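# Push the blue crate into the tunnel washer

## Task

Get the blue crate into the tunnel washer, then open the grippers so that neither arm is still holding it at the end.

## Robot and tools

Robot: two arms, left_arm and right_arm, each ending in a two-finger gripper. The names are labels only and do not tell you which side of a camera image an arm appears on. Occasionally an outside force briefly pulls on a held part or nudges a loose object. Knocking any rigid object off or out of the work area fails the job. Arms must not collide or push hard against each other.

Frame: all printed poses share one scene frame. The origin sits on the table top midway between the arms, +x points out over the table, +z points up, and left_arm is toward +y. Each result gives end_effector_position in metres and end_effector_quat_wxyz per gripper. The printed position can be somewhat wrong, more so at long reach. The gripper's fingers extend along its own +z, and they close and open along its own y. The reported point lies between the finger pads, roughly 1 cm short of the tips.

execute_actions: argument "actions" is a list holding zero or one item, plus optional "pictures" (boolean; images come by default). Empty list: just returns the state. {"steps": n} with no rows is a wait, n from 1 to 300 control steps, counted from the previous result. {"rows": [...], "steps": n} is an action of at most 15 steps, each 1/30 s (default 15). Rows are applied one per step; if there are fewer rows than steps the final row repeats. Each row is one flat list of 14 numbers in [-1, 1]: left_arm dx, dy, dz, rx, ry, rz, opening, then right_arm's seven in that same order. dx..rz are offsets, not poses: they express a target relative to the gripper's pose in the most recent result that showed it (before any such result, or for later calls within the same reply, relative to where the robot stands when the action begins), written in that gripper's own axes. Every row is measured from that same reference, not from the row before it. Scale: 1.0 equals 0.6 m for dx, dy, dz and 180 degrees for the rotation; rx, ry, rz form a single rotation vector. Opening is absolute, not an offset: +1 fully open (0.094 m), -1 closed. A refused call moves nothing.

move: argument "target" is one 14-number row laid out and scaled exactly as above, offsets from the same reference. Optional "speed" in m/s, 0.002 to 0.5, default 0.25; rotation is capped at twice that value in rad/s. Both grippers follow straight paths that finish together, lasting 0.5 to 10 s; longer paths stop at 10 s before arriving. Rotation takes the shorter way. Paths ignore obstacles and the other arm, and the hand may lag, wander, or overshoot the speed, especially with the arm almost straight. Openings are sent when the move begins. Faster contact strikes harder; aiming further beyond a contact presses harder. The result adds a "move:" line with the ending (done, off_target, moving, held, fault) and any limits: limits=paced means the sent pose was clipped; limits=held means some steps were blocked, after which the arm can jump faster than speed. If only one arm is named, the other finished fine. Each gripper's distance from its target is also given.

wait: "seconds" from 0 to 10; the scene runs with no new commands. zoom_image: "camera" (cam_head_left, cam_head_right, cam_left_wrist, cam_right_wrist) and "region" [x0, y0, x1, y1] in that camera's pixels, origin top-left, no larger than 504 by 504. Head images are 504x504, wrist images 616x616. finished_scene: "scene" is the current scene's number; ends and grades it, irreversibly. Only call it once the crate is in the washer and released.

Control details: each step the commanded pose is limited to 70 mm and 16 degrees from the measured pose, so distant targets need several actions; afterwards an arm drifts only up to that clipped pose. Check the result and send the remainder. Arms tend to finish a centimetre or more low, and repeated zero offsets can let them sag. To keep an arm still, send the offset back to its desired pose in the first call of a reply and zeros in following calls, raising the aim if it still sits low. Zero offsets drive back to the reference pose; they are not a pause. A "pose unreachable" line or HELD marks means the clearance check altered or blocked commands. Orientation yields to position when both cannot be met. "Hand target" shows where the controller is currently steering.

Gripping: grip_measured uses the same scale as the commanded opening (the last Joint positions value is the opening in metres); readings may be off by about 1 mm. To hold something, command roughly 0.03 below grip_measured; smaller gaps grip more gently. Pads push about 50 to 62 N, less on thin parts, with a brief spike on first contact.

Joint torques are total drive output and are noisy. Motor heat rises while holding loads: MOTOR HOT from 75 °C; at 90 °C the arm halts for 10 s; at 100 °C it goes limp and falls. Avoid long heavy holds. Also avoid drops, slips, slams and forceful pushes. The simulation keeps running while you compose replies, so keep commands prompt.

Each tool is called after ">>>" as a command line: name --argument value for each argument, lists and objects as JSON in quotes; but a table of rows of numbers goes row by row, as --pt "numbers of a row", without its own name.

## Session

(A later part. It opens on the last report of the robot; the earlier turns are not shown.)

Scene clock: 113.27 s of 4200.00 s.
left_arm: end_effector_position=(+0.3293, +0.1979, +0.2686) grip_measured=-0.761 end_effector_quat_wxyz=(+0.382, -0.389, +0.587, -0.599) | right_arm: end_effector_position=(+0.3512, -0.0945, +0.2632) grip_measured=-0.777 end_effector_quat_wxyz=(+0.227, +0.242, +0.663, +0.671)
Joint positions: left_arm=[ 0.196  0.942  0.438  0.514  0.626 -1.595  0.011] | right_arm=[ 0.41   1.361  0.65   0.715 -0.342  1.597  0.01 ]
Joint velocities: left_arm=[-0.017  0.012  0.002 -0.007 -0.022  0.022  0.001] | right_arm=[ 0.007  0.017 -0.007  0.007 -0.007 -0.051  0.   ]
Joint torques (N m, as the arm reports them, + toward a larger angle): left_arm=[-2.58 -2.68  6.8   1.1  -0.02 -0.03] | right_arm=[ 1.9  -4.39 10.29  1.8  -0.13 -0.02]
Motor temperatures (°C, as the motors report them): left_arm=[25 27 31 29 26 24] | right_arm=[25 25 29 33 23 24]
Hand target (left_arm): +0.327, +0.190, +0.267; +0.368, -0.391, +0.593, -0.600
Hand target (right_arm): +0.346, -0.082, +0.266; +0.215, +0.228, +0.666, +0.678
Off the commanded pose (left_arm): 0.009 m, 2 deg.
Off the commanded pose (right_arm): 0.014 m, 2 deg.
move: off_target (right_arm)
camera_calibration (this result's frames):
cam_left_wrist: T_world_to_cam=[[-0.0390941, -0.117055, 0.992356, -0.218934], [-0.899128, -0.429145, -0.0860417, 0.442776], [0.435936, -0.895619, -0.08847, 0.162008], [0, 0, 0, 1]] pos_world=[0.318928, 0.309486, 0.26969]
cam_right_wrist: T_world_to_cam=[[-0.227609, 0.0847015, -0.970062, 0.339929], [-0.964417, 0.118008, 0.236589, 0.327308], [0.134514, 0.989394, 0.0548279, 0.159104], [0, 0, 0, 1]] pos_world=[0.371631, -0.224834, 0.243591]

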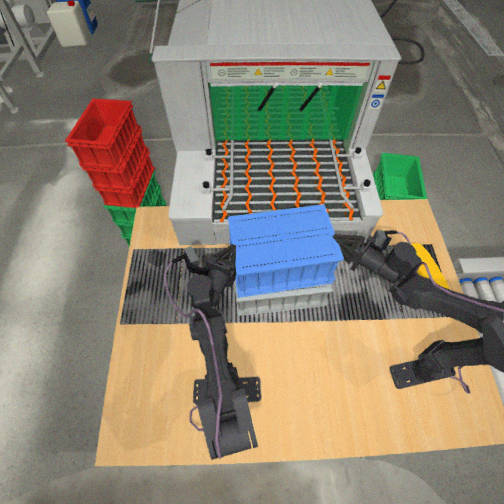

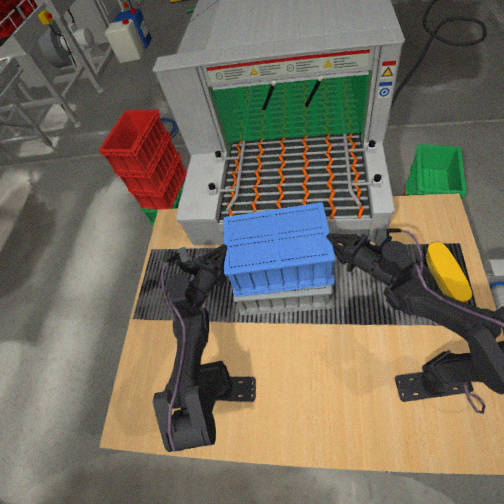

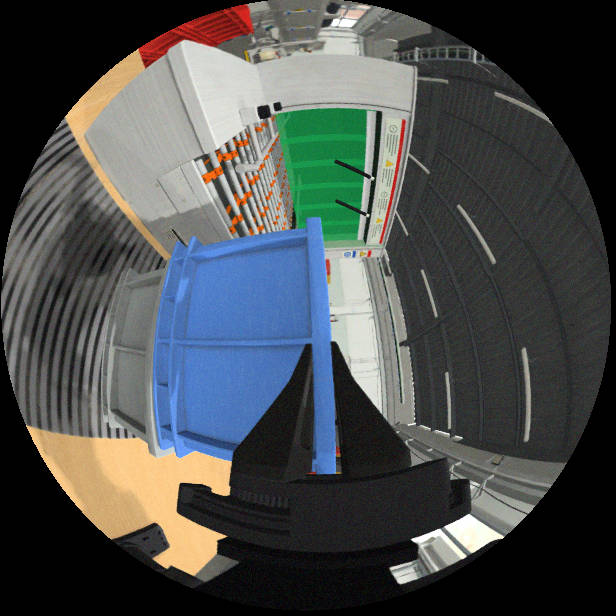

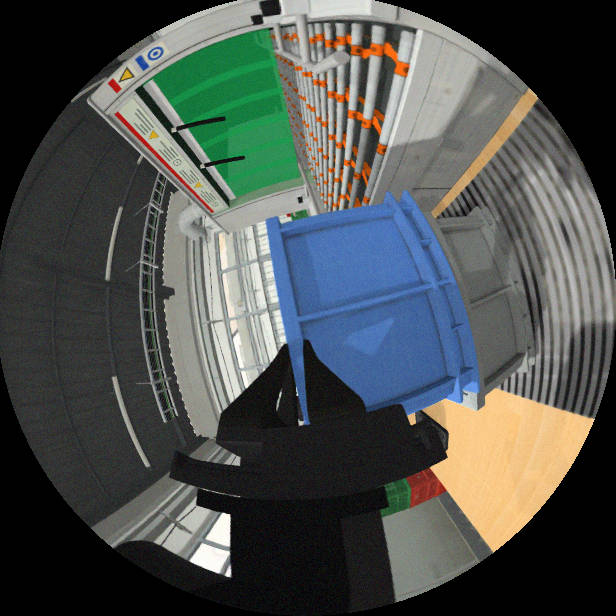

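>>> move --target '[0.047,-0.145,0.057,0,0.044,0,-0.83,-0.007,0.145,-0.062,0,-0.044,0,-0.83]' --speed 0.04

Scene clock: 121.73 s of 4200.00 s.
left_arm: end_effector_position=(+0.3476, +0.1670, +0.3193) grip_measured=-0.761 end_effector_quat_wxyz=(+0.314, -0.387, +0.621, -0.605) | right_arm: end_effector_position=(+0.3379, -0.1258, +0.3175) grip_measured=-0.777 end_effector_quat_wxyz=(+0.244, +0.307, +0.667, +0.633)
Joint positions: left_arm=[ 0.107  1.021  0.76   0.171  0.653 -1.594  0.011] | right_arm=[ 0.418  1.121  0.805  0.235 -0.209  1.617  0.01 ]
Joint velocities: left_arm=[-0.007  0.012 -0.012 -0.051  0.022  0.007  0.001] | right_arm=[ 0.012 -0.012 -0.007 -0.11  -0.022 -0.037 -0.001]
Joint torques (N m, as the arm reports them, + toward a larger angle): left_arm=[-1.5  -2.39 10.62  2.13  0.14 -0.04] | right_arm=[ 0.88 -6.94 11.93  2.11  0.22 -0.23]
Motor temperatures (°C, as the motors report them): left_arm=[25 27 32 30 26 24] | right_arm=[25 26 29 33 23 24]
Hand target (left_arm): +0.346, +0.160, +0.355; +0.340, -0.347, +0.611, -0.625
Hand target (right_arm): +0.334, -0.128, +0.349; +0.271, +0.289, +0.646, +0.653
Off the commanded pose (left_arm): 0.038 m, 6 deg.
Off the commanded pose (right_arm): 0.033 m, 5 deg.
move: off_target (left_arm, right_arm)
camera_calibration (this result's frames):
cam_left_wrist: T_world_to_cam=[[0.0465473, -0.100458, 0.993852, -0.305215], [-0.946209, -0.323346, 0.0116324, 0.417765], [0.32019, -0.940933, -0.110105, 0.185602], [0, 0, 0, 1]] pos_world=[0.350072, 0.27906, 0.318914]
cam_right_wrist: T_world_to_cam=[[-0.297845, 0.0836998, -0.950938, 0.409762], [-0.918468, 0.246398, 0.309362, 0.28286], [0.260203, 0.965548, 0.00348712, 0.159662], [0, 0, 0, 1]] pos_world=[0.340299, -0.258154, 0.301595]

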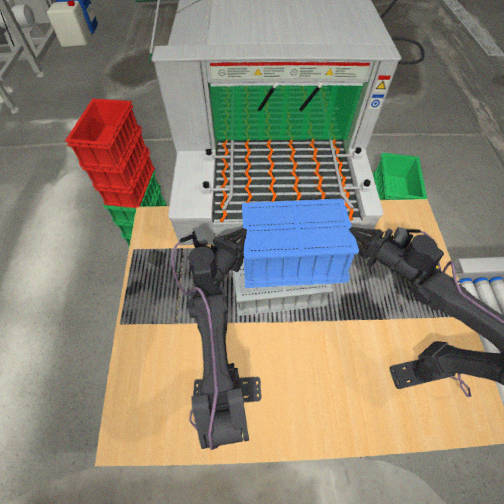

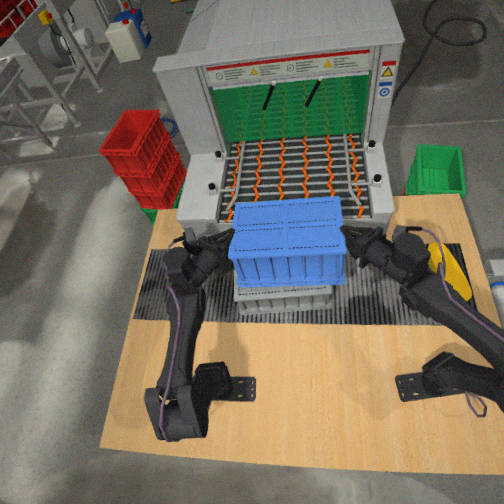

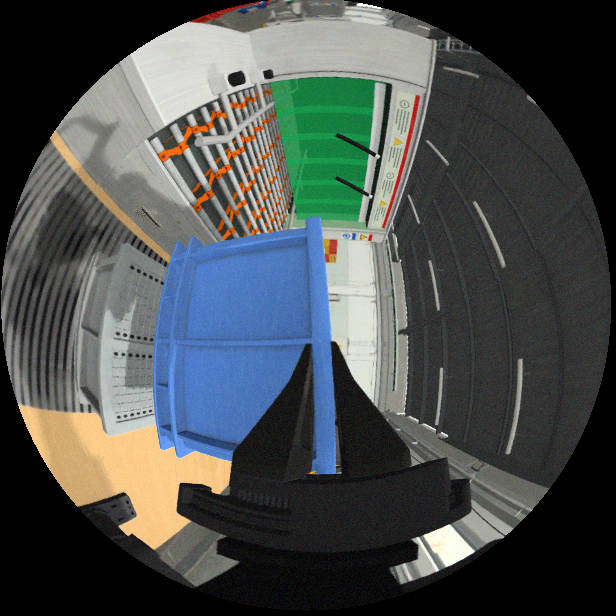

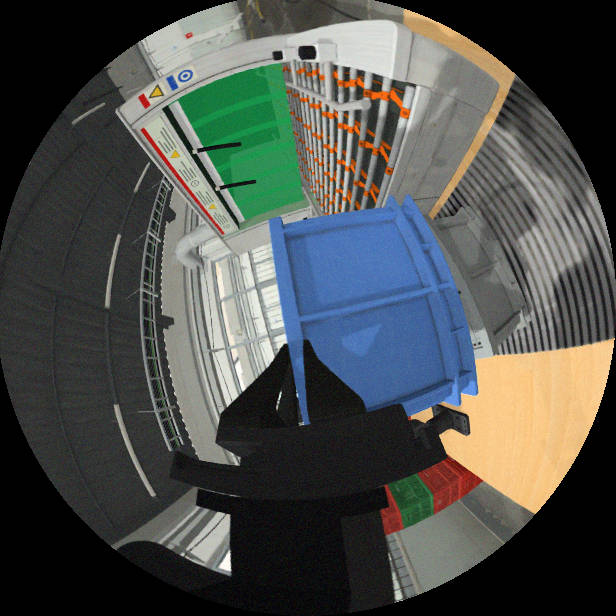

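>>> move --target '[0.019,-0.15,0.003,0.054,0.013,0.033,-0.83,0.016,0.148,-0.023,-0.046,-0.012,-0.043,-0.83]' --speed 0.05

Scene clock: 131.40 s of 4200.00 s.
left_arm: end_effector_position=(+0.3537, +0.1658, +0.3674) grip_measured=-0.761 end_effector_quat_wxyz=(+0.333, -0.360, +0.609, -0.623) | right_arm: end_effector_position=(+0.3403, -0.1264, +0.3690) grip_measured=-0.777 end_effector_quat_wxyz=(+0.289, +0.289, +0.659, +0.632)
Joint positions: left_arm=[ 0.107  1.053  0.892  0.158  0.666 -1.612  0.011] | right_arm=[ 0.442  1.121  0.966  0.119 -0.145  1.55   0.01 ]
Joint velocities: left_arm=[ 0.002  0.022 -0.007 -0.007  0.007 -0.007  0.   ] | right_arm=[ 0.007 -0.022  0.002 -0.081 -0.037 -0.022  0.002]
Joint torques (N m, as the arm reports them, + toward a larger angle): left_arm=[-1.21 -2.54 10.57  2.31  0.07 -0.12] | right_arm=[ 1.03 -7.04 11.84  2.17  0.15 -0.52]
Motor temperatures (°C, as the motors report them): left_arm=[25 27 35 32 26 24] | right_arm=[25 26 30 35 23 24]
Hand target (left_arm): +0.349, +0.160, +0.408; +0.363, -0.314, +0.593, -0.646
Hand target (right_arm): +0.330, -0.129, +0.407; +0.321, +0.257, +0.634, +0.655
Off the commanded pose (left_arm): 0.043 m, 7 deg.
Off the commanded pose (right_arm): 0.040 m, 7 deg.
move: off_target (left_arm, right_arm)
camera_calibration (this result's frames):
cam_left_wrist: T_world_to_cam=[[-0.0316909, -0.0947127, 0.995, -0.327117], [-0.948366, -0.311481, -0.059855, 0.447687], [0.315592, -0.945521, -0.0799512, 0.179073], [0, 0, 0, 1]] pos_world=[0.35769, 0.27778, 0.366595]
cam_right_wrist: T_world_to_cam=[[-0.212713, 0.0662322, -0.974867, 0.437142], [-0.93149, 0.287564, 0.222785, 0.310881], [0.295092, 0.955469, 0.000525974, 0.147395], [0, 0, 0, 1]] pos_world=[0.339073, -0.259182, 0.356818]

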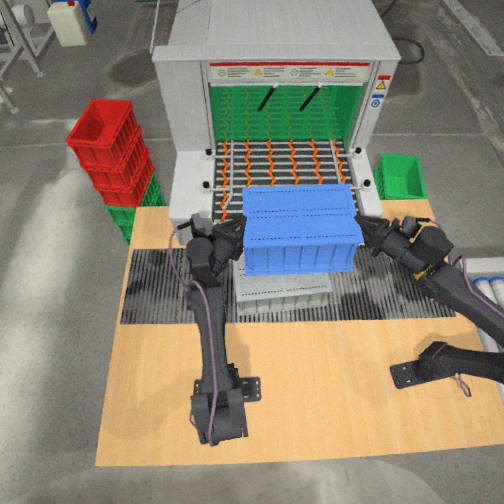

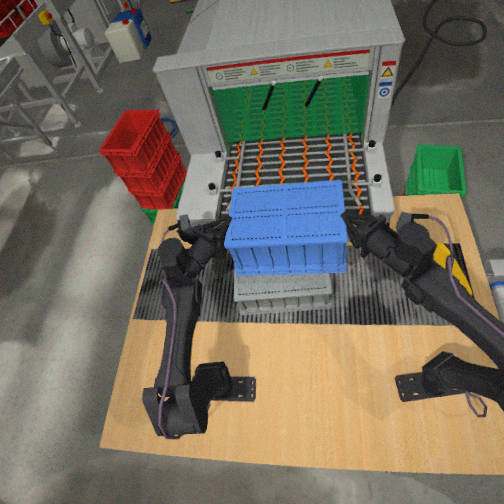

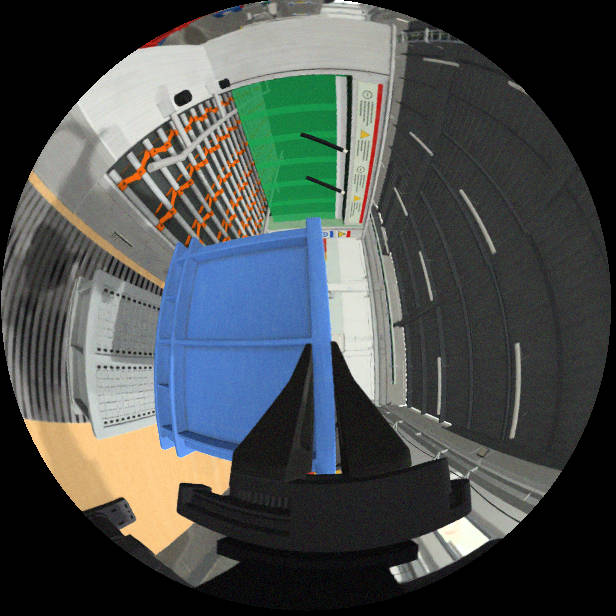

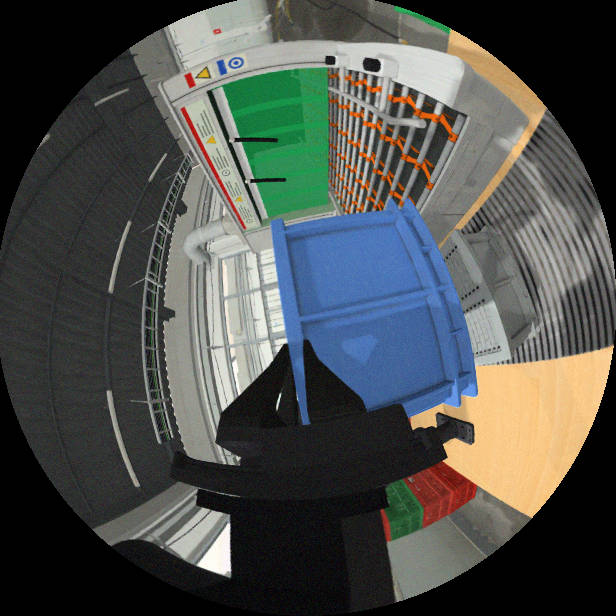

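>>> move --target '[-0.168,-0.05,0.306,0.038,0.002,0.023,-0.83,-0.234,0.047,0.249,-0.033,-0.002,-0.03,-0.83]' --speed 0.06

Scene clock: 141.10 s of 4200.00 s.
left_arm: end_effector_position=(+0.5612, +0.1596, +0.3427) grip_measured=-0.761 end_effector_quat_wxyz=(+0.328, -0.357, +0.607, -0.630) | right_arm: end_effector_position=(+0.5431, -0.1327, +0.3503) grip_measured=-0.777 end_effector_quat_wxyz=(+0.292, +0.286, +0.663, +0.627)
Joint positions: left_arm=[ 0.037  1.871  1.51   0.371  0.609 -1.628  0.011] | right_arm=[ 0.152  1.827  1.538  0.241 -0.431  1.522  0.01 ]
Joint velocities: left_arm=[ 0.012 -0.002  0.022 -0.007  0.095  0.037 -0.001] | right_arm=[-0.002 -0.012  0.027  0.066 -0.037  0.007 -0.   ]
Joint torques (N m, as the arm reports them, + toward a larger angle): left_arm=[ -1.38 -10.02  10.45   2.24  -0.27   0.03] | right_arm=[ -0.39 -12.84  12.59   2.57  -0.06  -0.33]
Motor temperatures (°C, as the motors report them): left_arm=[25 27 36 34 26 24] | right_arm=[25 27 30 36 23 24]
Hand target (left_arm): +0.558, +0.155, +0.390; +0.373, -0.316, +0.583, -0.649
Hand target (right_arm): +0.542, -0.135, +0.391; +0.336, +0.245, +0.638, +0.648
Off the commanded pose (left_arm): 0.050 m, 8 deg.
Off the commanded pose (right_arm): 0.044 m, 8 deg.
move: off_target (left_arm, right_arm)
camera_calibration (this result's frames):
cam_left_wrist: T_world_to_cam=[[-0.0373423, -0.0815697, 0.995968, -0.29583], [-0.952074, -0.299875, -0.0602562, 0.64144], [0.303581, -0.950485, -0.0664624, 0.108679], [0, 0, 0, 1]] pos_world=[0.566658, 0.271519, 0.340511]
cam_right_wrist: T_world_to_cam=[[-0.21064, 0.0514005, -0.976211, 0.459761], [-0.931413, 0.292656, 0.216383, 0.508575], [0.296817, 0.954835, -0.0137701, 0.0975871], [0, 0, 0, 1]] pos_world=[0.541572, -0.265649, 0.340121]

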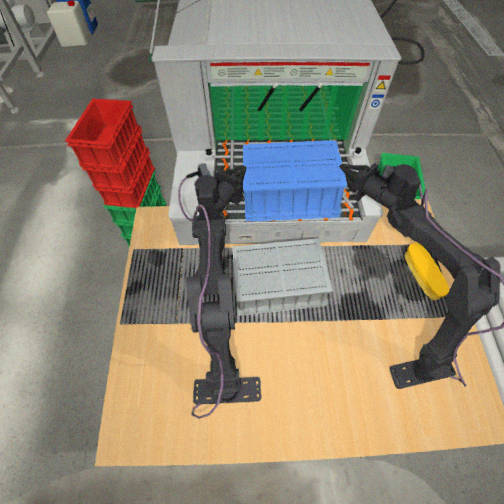

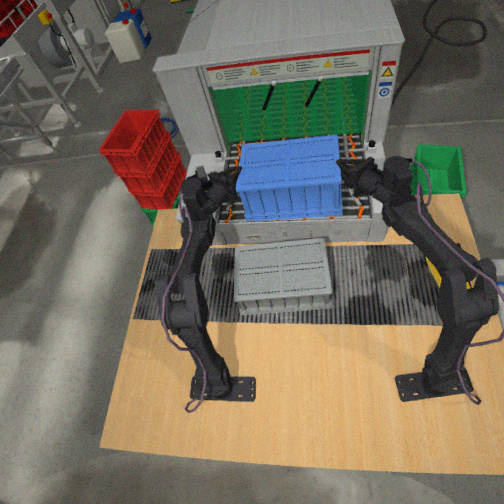

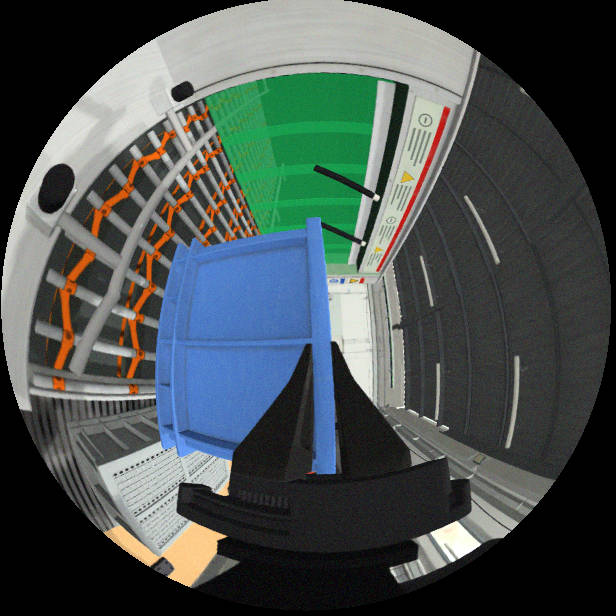

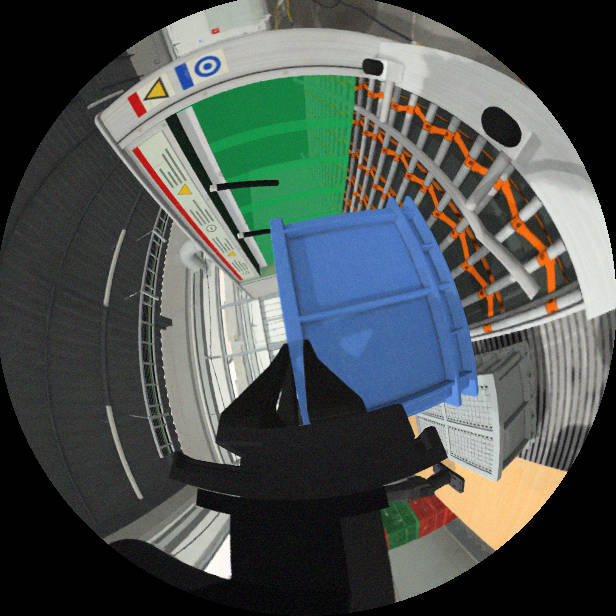

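>>> move --target '[-0.055,-0.039,0.103,0.04,0.002,0.025,-0.83,-0.078,0.027,0.086,-0.035,-0.002,-0.031,-0.83]' --speed 0.05

Scene clock: 147.43 s of 4200.00 s.
left_arm: end_effector_position=(+0.6293, +0.1606, +0.3113) grip_measured=-0.761 end_effector_quat_wxyz=(+0.325, -0.356, +0.604, -0.635) | right_arm: end_effector_position=(+0.6096, -0.1316, +0.3206) grip_measured=-0.777 end_effector_quat_wxyz=(+0.294, +0.285, +0.667, +0.623)
Joint positions: left_arm=[ 0.034  2.161  1.796  0.385  0.613 -1.642  0.011] | right_arm=[ 0.114  2.092  1.796  0.239 -0.469  1.508  0.01 ]
Joint velocities: left_arm=[-0.007  0.007  0.032  0.051  0.066 -0.051  0.   ] | right_arm=[ 0.007 -0.007 -0.002 -0.007  0.022 -0.007  0.001]
Joint torques (N m, as the arm reports them, + toward a larger angle): left_arm=[ -1.06 -12.42  10.46   2.24  -0.21   0.02] | right_arm=[ -0.4  -15.71  12.68   2.57  -0.06  -0.32]
Motor temperatures (°C, as the motors report them): left_arm=[25 30 37 35 26 24] | right_arm=[25 29 31 37 23 24]
Hand target (left_arm): +0.625, +0.155, +0.363; +0.371, -0.311, +0.580, -0.656
Hand target (right_arm): +0.609, -0.135, +0.364; +0.341, +0.240, +0.641, +0.644
Off the commanded pose (left_arm): 0.054 m, 8 deg.
Off the commanded pose (right_arm): 0.045 m, 8 deg.
move: off_target (left_arm, right_arm)
camera_calibration (this result's frames):
cam_left_wrist: T_world_to_cam=[[-0.0413812, -0.0706252, 0.996644, -0.261294], [-0.953837, -0.29418, -0.0604502, 0.704898], [0.297462, -0.953137, -0.0551914, 0.0876133], [0, 0, 0, 1]] pos_world=[0.635484, 0.27242, 0.307863]
cam_right_wrist: T_world_to_cam=[[-0.210054, 0.0413875, -0.976813, 0.443323], [-0.931603, 0.294662, 0.212816, 0.578194], [0.296638, 0.954705, -0.0233381, 0.0794838], [0, 0, 0, 1]] pos_world=[0.608191, -0.264603, 0.31185]

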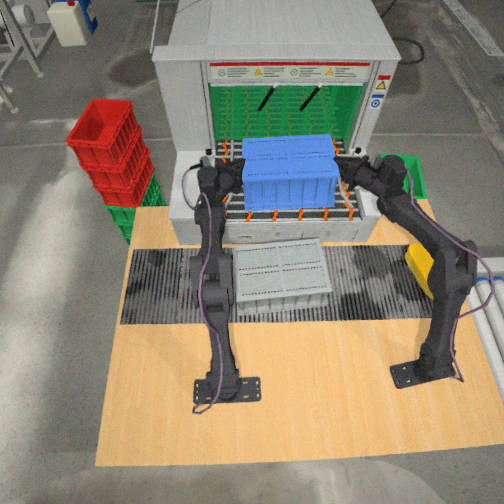

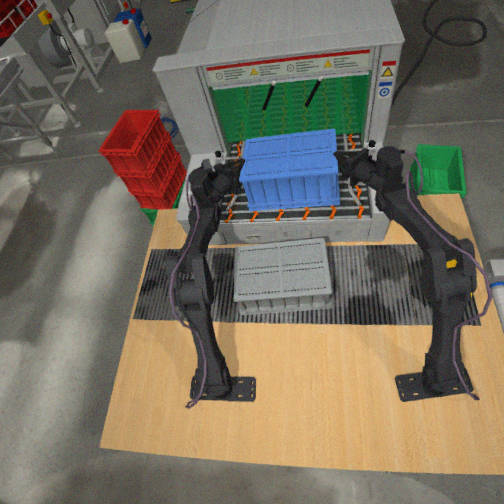

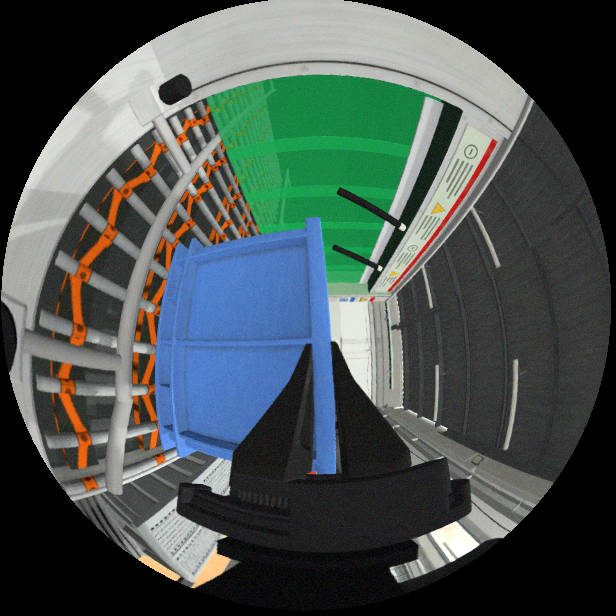

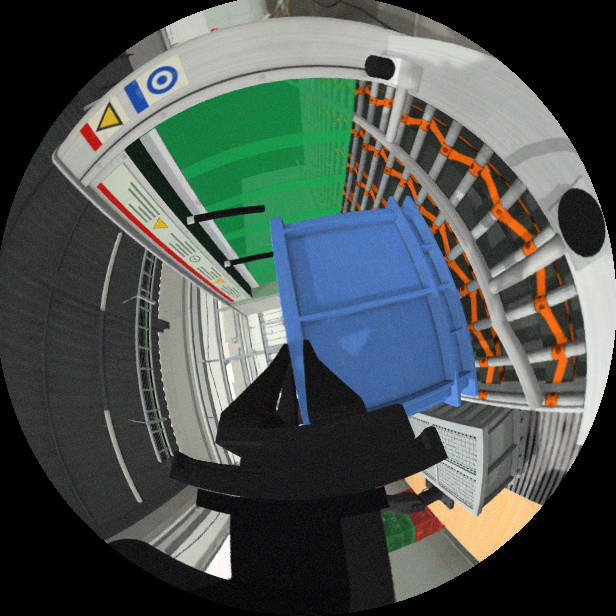

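>>> move --target '[-0.008,-0.03,0.035,0.04,0.002,0.025,-0.83,-0.027,0.0,0.02,-0.035,-0.002,-0.031,-0.83]' --speed 0.03

Scene clock: 153.27 s of 4200.00 s.
left_arm: end_effector_position=(+0.6472, +0.1596, +0.3009) grip_measured=-0.761 end_effector_quat_wxyz=(+0.344, -0.333, +0.593, -0.648) | right_arm: end_effector_position=(+0.6269, -0.1330, +0.3022) grip_measured=-0.777 end_effector_quat_wxyz=(+0.312, +0.265, +0.655, +0.635)
Joint positions: left_arm=[ 0.031  2.258  1.851  0.501  0.613 -1.648  0.011] | right_arm=[ 0.101  2.173  1.795  0.381 -0.485  1.5    0.01 ]
Joint velocities: left_arm=[ 0.007  0.012 -0.007  0.007 -0.066  0.051  0.   ] | right_arm=[ 0.002  0.037 -0.002 -0.007  0.007 -0.051  0.001]
Joint torques (N m, as the arm reports them, + toward a larger angle): left_arm=[ -1.15 -11.89   9.43   1.9   -0.21  -0.05] | right_arm=[ -0.41 -15.48  10.58   2.24  -0.05  -0.39]
Motor temperatures (°C, as the motors report them): left_arm=[25 32 37 35 26 24] | right_arm=[25 31 31 38 23 24]
Hand target (left_arm): +0.647, +0.154, +0.329; +0.368, -0.309, +0.577, -0.660
Hand target (right_arm): +0.628, -0.136, +0.320; +0.341, +0.238, +0.644, +0.642
Off the commanded pose (left_arm): 0.029 m, 5 deg.
Off the commanded pose (right_arm): 0.019 m, 5 deg.
move: off_target (left_arm, right_arm)
camera_calibration (this result's frames):
cam_left_wrist: T_world_to_cam=[[-0.110178, -0.068242, 0.991566, -0.204591], [-0.948522, -0.290822, -0.125411, 0.736679], [0.296928, -0.95434, -0.0326867, 0.0745013], [0, 0, 0, 1]] pos_world=[0.654093, 0.271381, 0.297688]
cam_right_wrist: T_world_to_cam=[[-0.147903, 0.0493277, -0.987771, 0.394369], [-0.944134, 0.290371, 0.155869, 0.623069], [0.294508, 0.955642, 0.00362543, 0.0686089], [0, 0, 0, 1]] pos_world=[0.626383, -0.26594, 0.29218]

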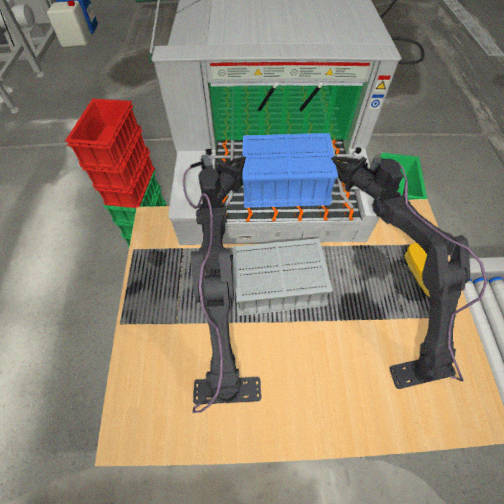

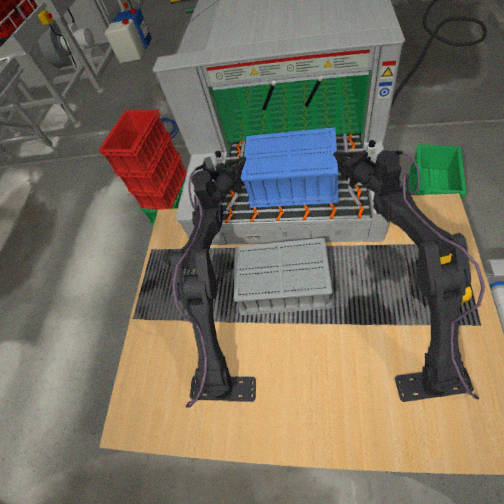

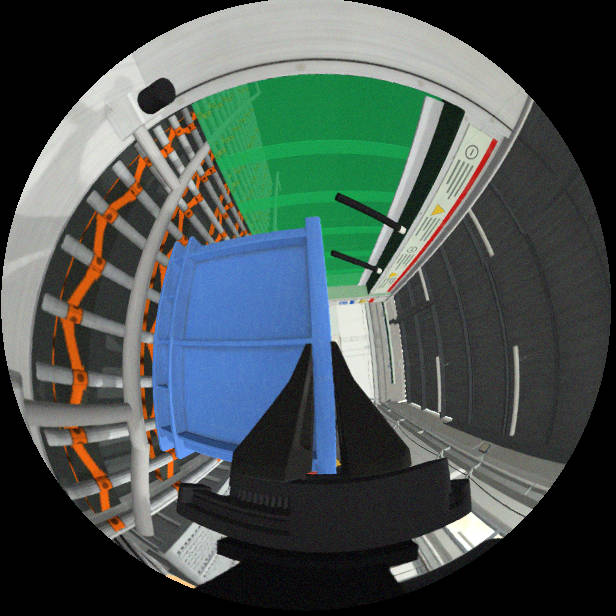

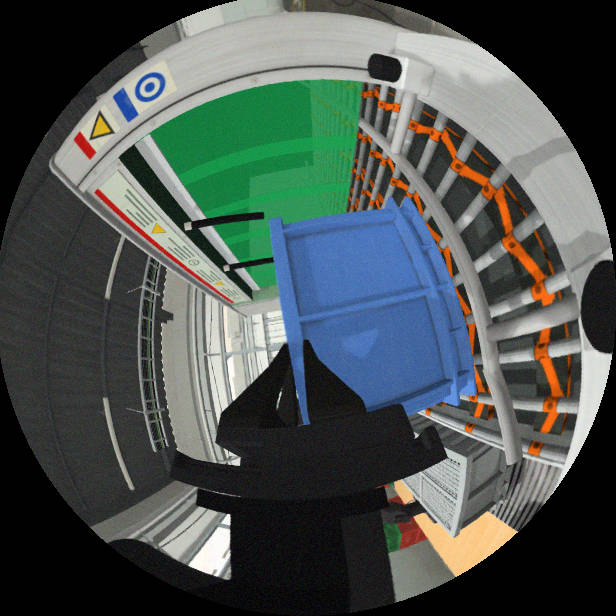

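>>> move --target '[0.006,0.015,0.004,0.006,0,0.004,-0.83,0,-0.025,0,-0.005,0,-0.005,-0.83]' --speed 0.01

Scene clock: 156.57 s of 4200.00 s.
left_arm: end_effector_position=(+0.6456, +0.1589, +0.3014) grip_measured=-0.762 end_effector_quat_wxyz=(-0.350, +0.324, -0.590, +0.652) | right_arm: end_effector_position=(+0.6251, -0.1334, +0.2963) grip_measured=-0.777 end_effector_quat_wxyz=(+0.315, +0.263, +0.647, +0.643)
Joint positions: left_arm=[ 0.031  2.259  1.834  0.541  0.618 -1.648  0.011] | right_arm=[ 0.101  2.173  1.75   0.451 -0.485  1.515  0.01 ]
Joint velocities: left_arm=[-0.002  0.012 -0.027 -0.007 -0.066 -0.007  0.001] | right_arm=[ 0.002  0.002  0.017  0.095 -0.051 -0.007 -0.001]
Joint torques (N m, as the arm reports them, + toward a larger angle): left_arm=[ -0.95 -10.81   5.18   1.77  -0.18   0.  ] | right_arm=[ -0.23 -14.29   8.42   1.89  -0.04  -0.25]
Motor temperatures (°C, as the motors report them): left_arm=[25 33 36 35 26 24] | right_arm=[25 32 30 38 23 24]
Hand target (left_arm): +0.647, +0.155, +0.292; -0.351, +0.326, -0.589, +0.651
Hand target (right_arm): +0.627, -0.134, +0.287; +0.320, +0.258, +0.652, +0.638
Off the commanded pose (left_arm): 0.010 m, 0 deg.
Off the commanded pose (right_arm): 0.009 m, 1 deg.
move: done
camera_calibration (this result's frames):
cam_left_wrist: T_world_to_cam=[[-0.133464, -0.0691891, 0.988636, -0.189273], [-0.946554, -0.286667, -0.147845, 0.739842], [0.293639, -0.955529, -0.0272314, 0.0750157], [0, 0, 0, 1]] pos_world=[0.653011, 0.270672, 0.298547]
cam_right_wrist: T_world_to_cam=[[-0.134296, 0.0661006, -0.988734, 0.382331], [-0.946283, 0.287604, 0.147758, 0.625806], [0.294131, 0.955466, 0.0239257, 0.0637797], [0, 0, 0, 1]] pos_world=[0.624776, -0.266196, 0.28403]

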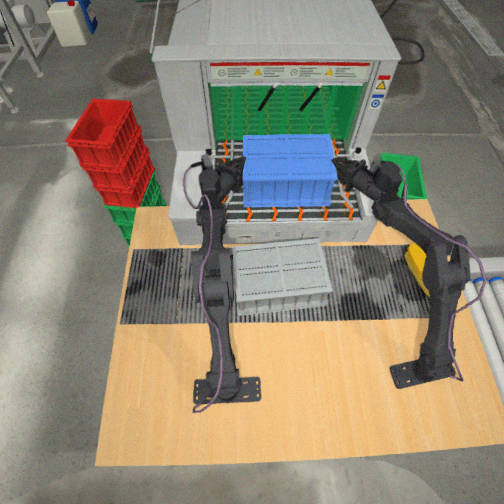

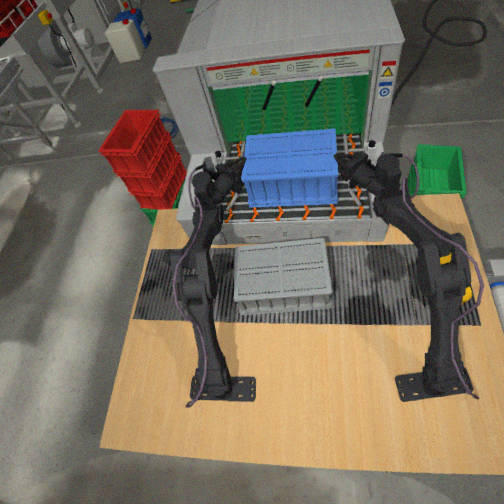

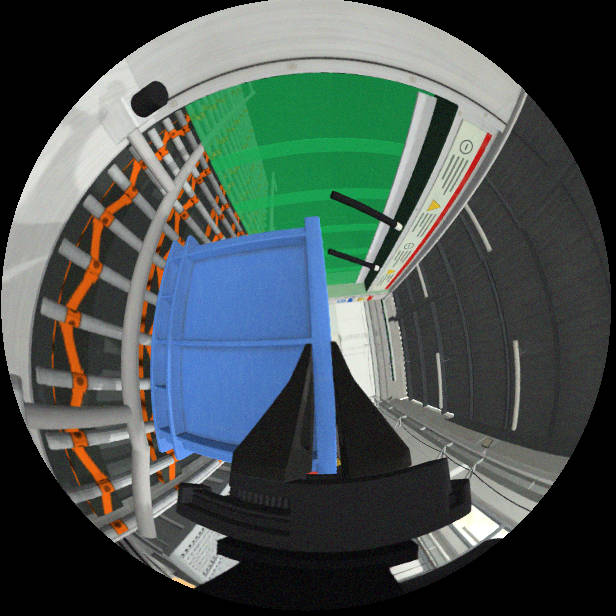

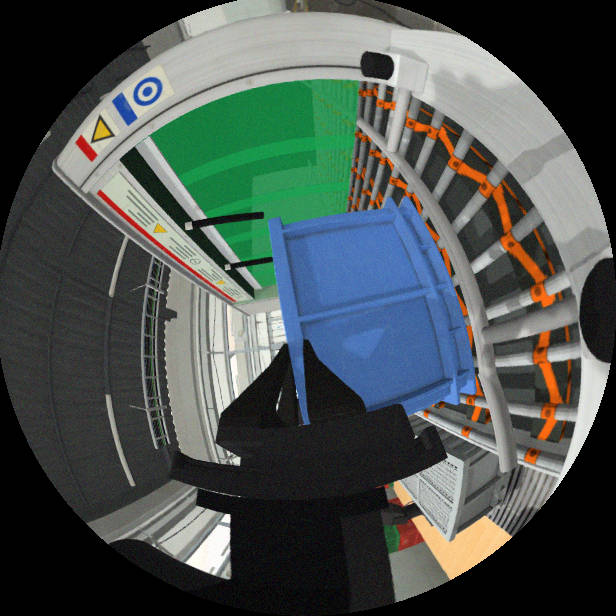

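>>> move --target '[0,0,0,0,0,0,-0.3,0,0,0,0,0,0,-0.3]'

>>> move --target '[-0.045,-0.01,-0.05,0,0,0,-0.3,-0.035,0.01,-0.06,0,0,0,-0.3]' --speed 0.06

Scene clock: 160.00 s of 4200.00 s.
left_arm: end_effector_position=(+0.6463, +0.1599, +0.3013) grip_measured=-0.302 end_effector_quat_wxyz=(-0.352, +0.326, -0.588, +0.651) | right_arm: end_effector_position=(+0.6263, -0.1353, +0.2962) grip_measured=-0.302 end_effector_quat_wxyz=(+0.316, +0.267, +0.645, +0.642)
Joint positions: left_arm=[ 0.031  2.259  1.834  0.541  0.611 -1.648  0.033] | right_arm=[ 0.1    2.173  1.749  0.451 -0.477  1.518  0.033]
Joint velocities: left_arm=[-0.017 -0.012 -0.012 -0.066 -0.051  0.022  0.   ] | right_arm=[-0.007 -0.002 -0.002 -0.037  0.037 -0.095 -0.001]
Joint torques (N m, as the arm reports them, + toward a larger angle): left_arm=[ -0.02 -11.68   6.48   1.51   0.05   0.  ] | right_arm=[  0.16 -15.32   9.09   1.75  -0.06  -0.09]
Motor temperatures (°C, as the motors report them): left_arm=[25 33 35 35 26 24] | right_arm=[25 33 30 38 23 24]
Hand target (left_arm): +0.646, +0.159, +0.301; -0.349, +0.324, -0.590, +0.652
Hand target (right_arm): +0.625, -0.133, +0.296; +0.314, +0.263, +0.647, +0.643
Off the commanded pose (left_arm): 0.001 m, 0 deg.
Off the commanded pose (right_arm): 0.002 m, 1 deg.
move: done
camera_calibration (this result's frames):
cam_left_wrist: T_world_to_cam=[[-0.13265, -0.0692915, 0.988738, -0.189563], [-0.944627, -0.293236, -0.147282, 0.740372], [0.300139, -0.953526, -0.0265568, 0.0710823], [0, 0, 0, 1]] pos_world=[0.652895, 0.271748, 0.298359]
cam_right_wrist: T_world_to_cam=[[-0.136001, 0.0700034, -0.988232, 0.383987], [-0.943403, 0.295402, 0.150757, 0.625863], [0.302479, 0.952805, 0.0258664, 0.0590784], [0, 0, 0, 1]] pos_world=[0.624794, -0.268052, 0.283587]

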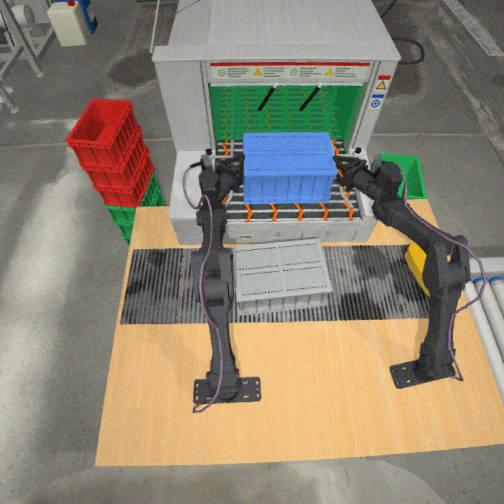

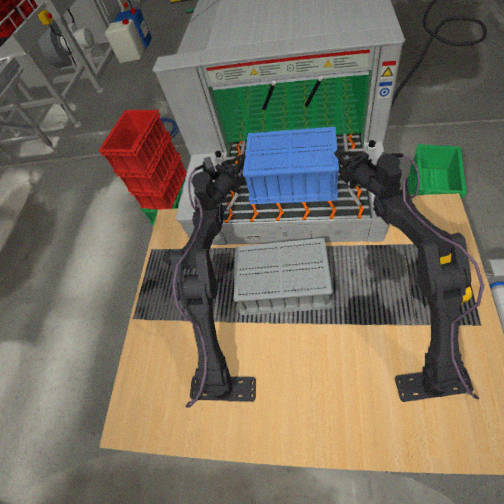

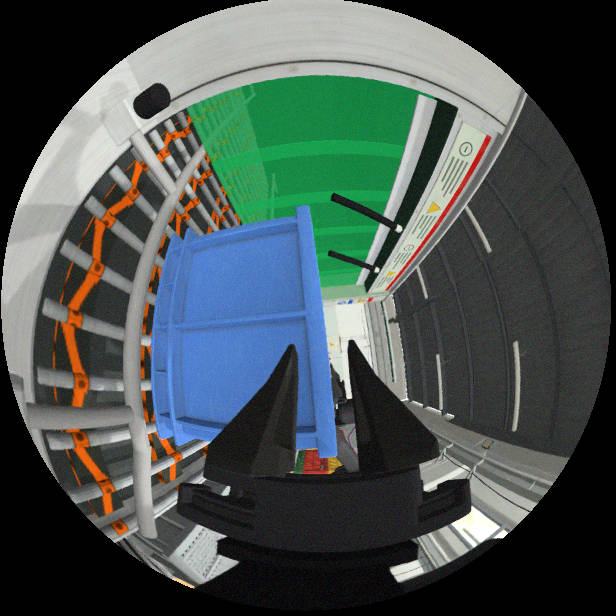

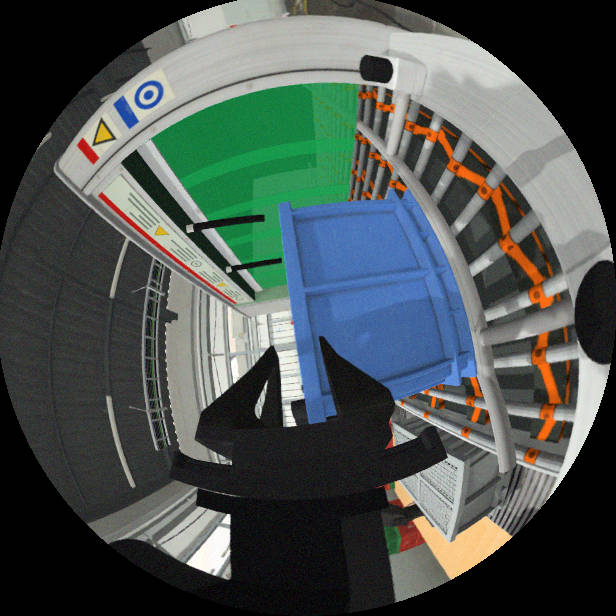

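Scene clock: 161.03 s of 4200.00 s.
left_arm: end_effector_position=(+0.6431, +0.1969, +0.2875) grip_measured=-0.302 end_effector_quat_wxyz=(+0.343, -0.339, +0.592, -0.645) | right_arm: end_effector_position=(+0.6184, -0.1735, +0.2876) grip_measured=-0.301 end_effector_quat_wxyz=(+0.308, +0.281, +0.650, +0.635)
Joint positions: left_arm=[ 0.103  2.259  1.805  0.541  0.677 -1.657  0.033] | right_arm=[ 0.028  2.109  1.641  0.464 -0.539  1.526  0.033]
Joint velocities: left_arm=[ 0.012  0.002 -0.012  0.007  0.037 -0.022  0.001] | right_arm=[ 0.007  0.002 -0.027  0.007 -0.037  0.007 -0.   ]
Joint torques (N m, as the arm reports them, + toward a larger angle): left_arm=[  0.7  -13.82   5.66   1.66   0.16  -0.03] | right_arm=[ -0.2  -17.47   8.33   1.87  -0.13  -0.09]
Motor temperatures (°C, as the motors report them): left_arm=[25 34 35 35 26 24] | right_arm=[25 33 30 38 23 24]
Hand target (left_arm): +0.636, +0.199, +0.304; +0.352, -0.326, +0.589, -0.651
Hand target (right_arm): +0.612, -0.174, +0.302; +0.316, +0.267, +0.645, +0.642
Off the commanded pose (left_arm): 0.019 m, 2 deg.
Off the commanded pose (right_arm): 0.016 m, 2 deg.
move: off_target (left_arm, right_arm)
camera_calibration (this result's frames):
cam_left_wrist: T_world_to_cam=[[-0.0988577, -0.0669973, 0.992844, -0.197088], [-0.947462, -0.298676, -0.114494, 0.739616], [0.30421, -0.952, -0.0339509, 0.106181], [0, 0, 0, 1]] pos_world=[0.648973, 0.308786, 0.283964]
cam_right_wrist: T_world_to_cam=[[-0.169766, 0.0705823, -0.982953, 0.396548], [-0.934614, 0.30479, 0.183303, 0.617839], [0.312532, 0.949801, 0.0142242, 0.0946837], [0, 0, 0, 1]] pos_world=[0.61517, -0.306231, 0.275189]

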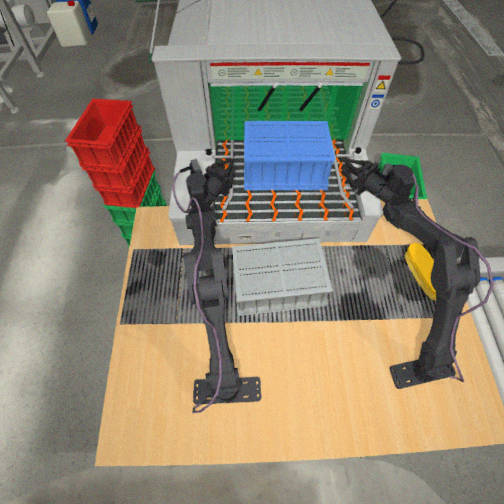

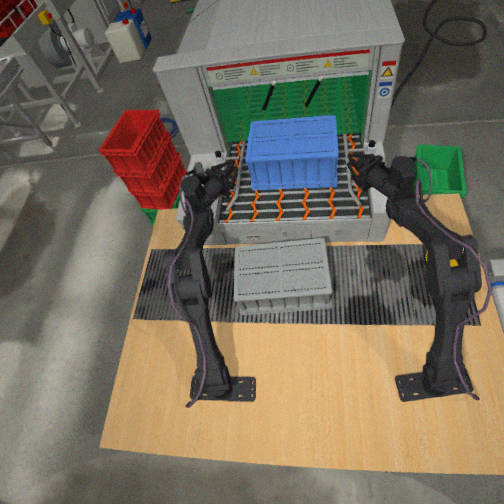

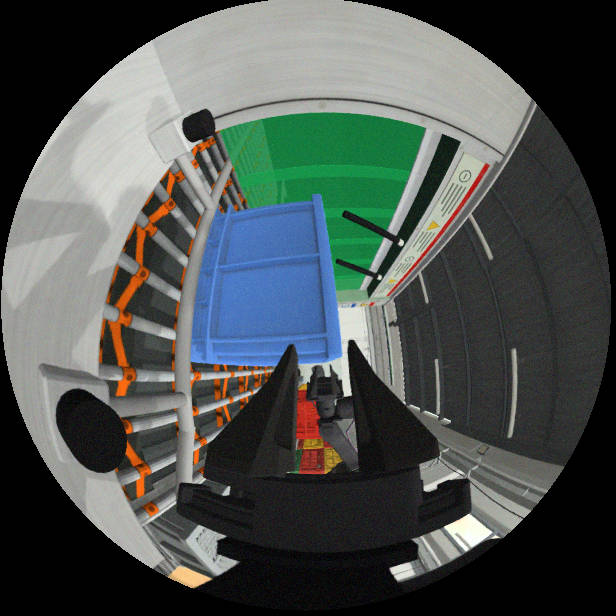

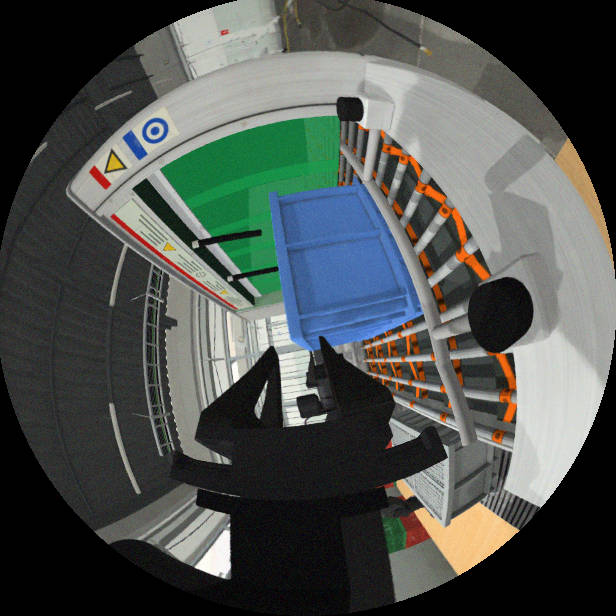

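The belt carries it.

>>> wait --seconds 8

Scene clock: 169.87 s of 4200.00 s.
left_arm: end_effector_position=(+0.6428, +0.1966, +0.2874) grip_measured=-0.302 end_effector_quat_wxyz=(+0.342, -0.338, +0.593, -0.646) | right_arm: end_effector_position=(+0.6181, -0.1732, +0.2874) grip_measured=-0.301 end_effector_quat_wxyz=(+0.307, +0.281, +0.650, +0.636)
Joint positions: left_arm=[ 0.103  2.259  1.805  0.541  0.679 -1.657  0.033] | right_arm=[ 0.028  2.109  1.641  0.464 -0.541  1.526  0.033]
Joint velocities: left_arm=[ 0.012 -0.027  0.017  0.007  0.022  0.007 -0.   ] | right_arm=[-0.017 -0.012  0.012  0.022  0.022 -0.007 -0.   ]
Joint torques (N m, as the arm reports them, + toward a larger angle): left_arm=[  0.76 -13.79   5.62   1.65   0.1   -0.01] | right_arm=[ -0.21 -17.45   8.33   1.9   -0.09  -0.08]
Motor temperatures (°C, as the motors report them): left_arm=[25 37 34 35 26 24] | right_arm=[25 36 29 37 23 24]
Hand target (left_arm): +0.636, +0.199, +0.304; +0.352, -0.326, +0.589, -0.651
Hand target (right_arm): +0.613, -0.174, +0.302; +0.316, +0.267, +0.645, +0.642
Off the commanded pose (left_arm): 0.019 m, 2 deg.
Off the commanded pose (right_arm): 0.016 m, 2 deg.
Steps of this call (steps 1 to 265: nothing new was sent). Readings (end_effector_position):
1: left_arm (+0.6431, +0.1969, +0.2875) | right_arm (+0.6183, -0.1735, +0.2874)
2: left_arm (+0.6430, +0.1969, +0.2875) | right_arm (+0.6183, -0.1734, +0.2874)
4: left_arm (+0.6429, +0.1967, +0.2875) | right_arm (+0.6182, -0.1733, +0.2874)
8: left_arm (+0.6429, +0.1967, +0.2874) | right_arm (+0.6181, -0.1733, +0.2874)
265: the state above
camera_calibration (this result's frames):
cam_left_wrist: T_world_to_cam=[[-0.0987868, -0.0666477, 0.992874, -0.197233], [-0.948174, -0.296505, -0.114242, 0.739264], [0.302006, -0.952703, -0.0339029, 0.107459], [0, 0, 0, 1]] pos_world=[0.649013, 0.308426, 0.283926]
cam_right_wrist: T_world_to_cam=[[-0.170298, 0.0701371, -0.982893, 0.396537], [-0.93524, 0.30266, 0.183639, 0.617431], [0.310363, 0.950514, 0.0140525, 0.0960003], [0, 0, 0, 1]] pos_world=[0.615181, -0.305933, 0.27502]

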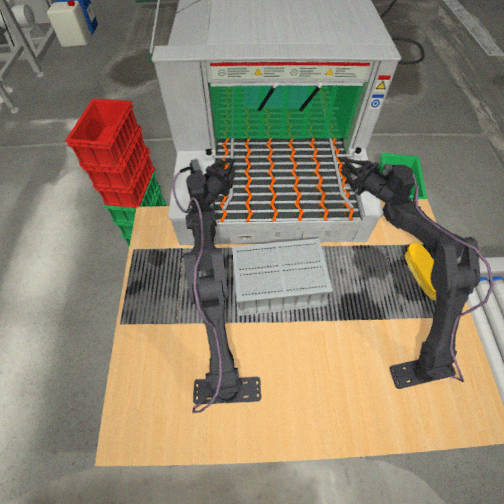

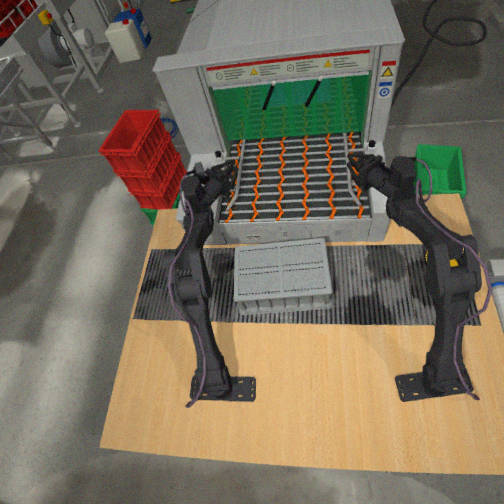

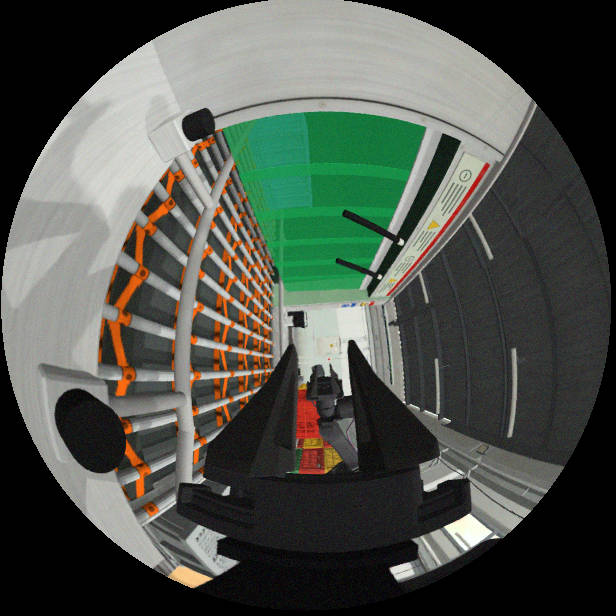

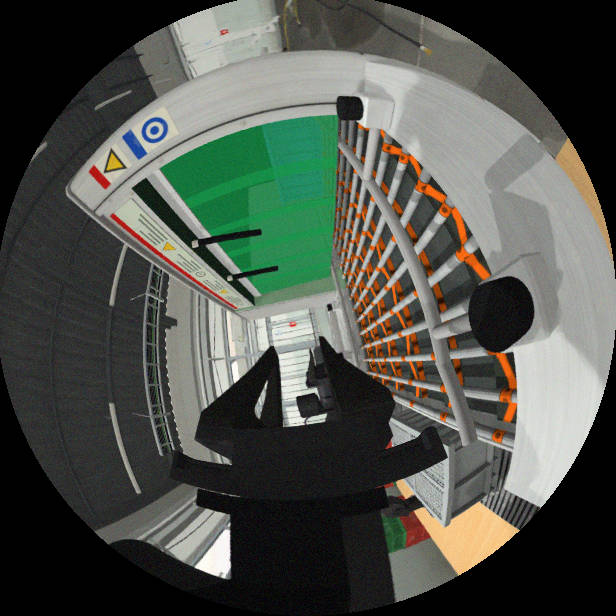

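>>> finished_scene --scene 1

The scene is finished: the task was done.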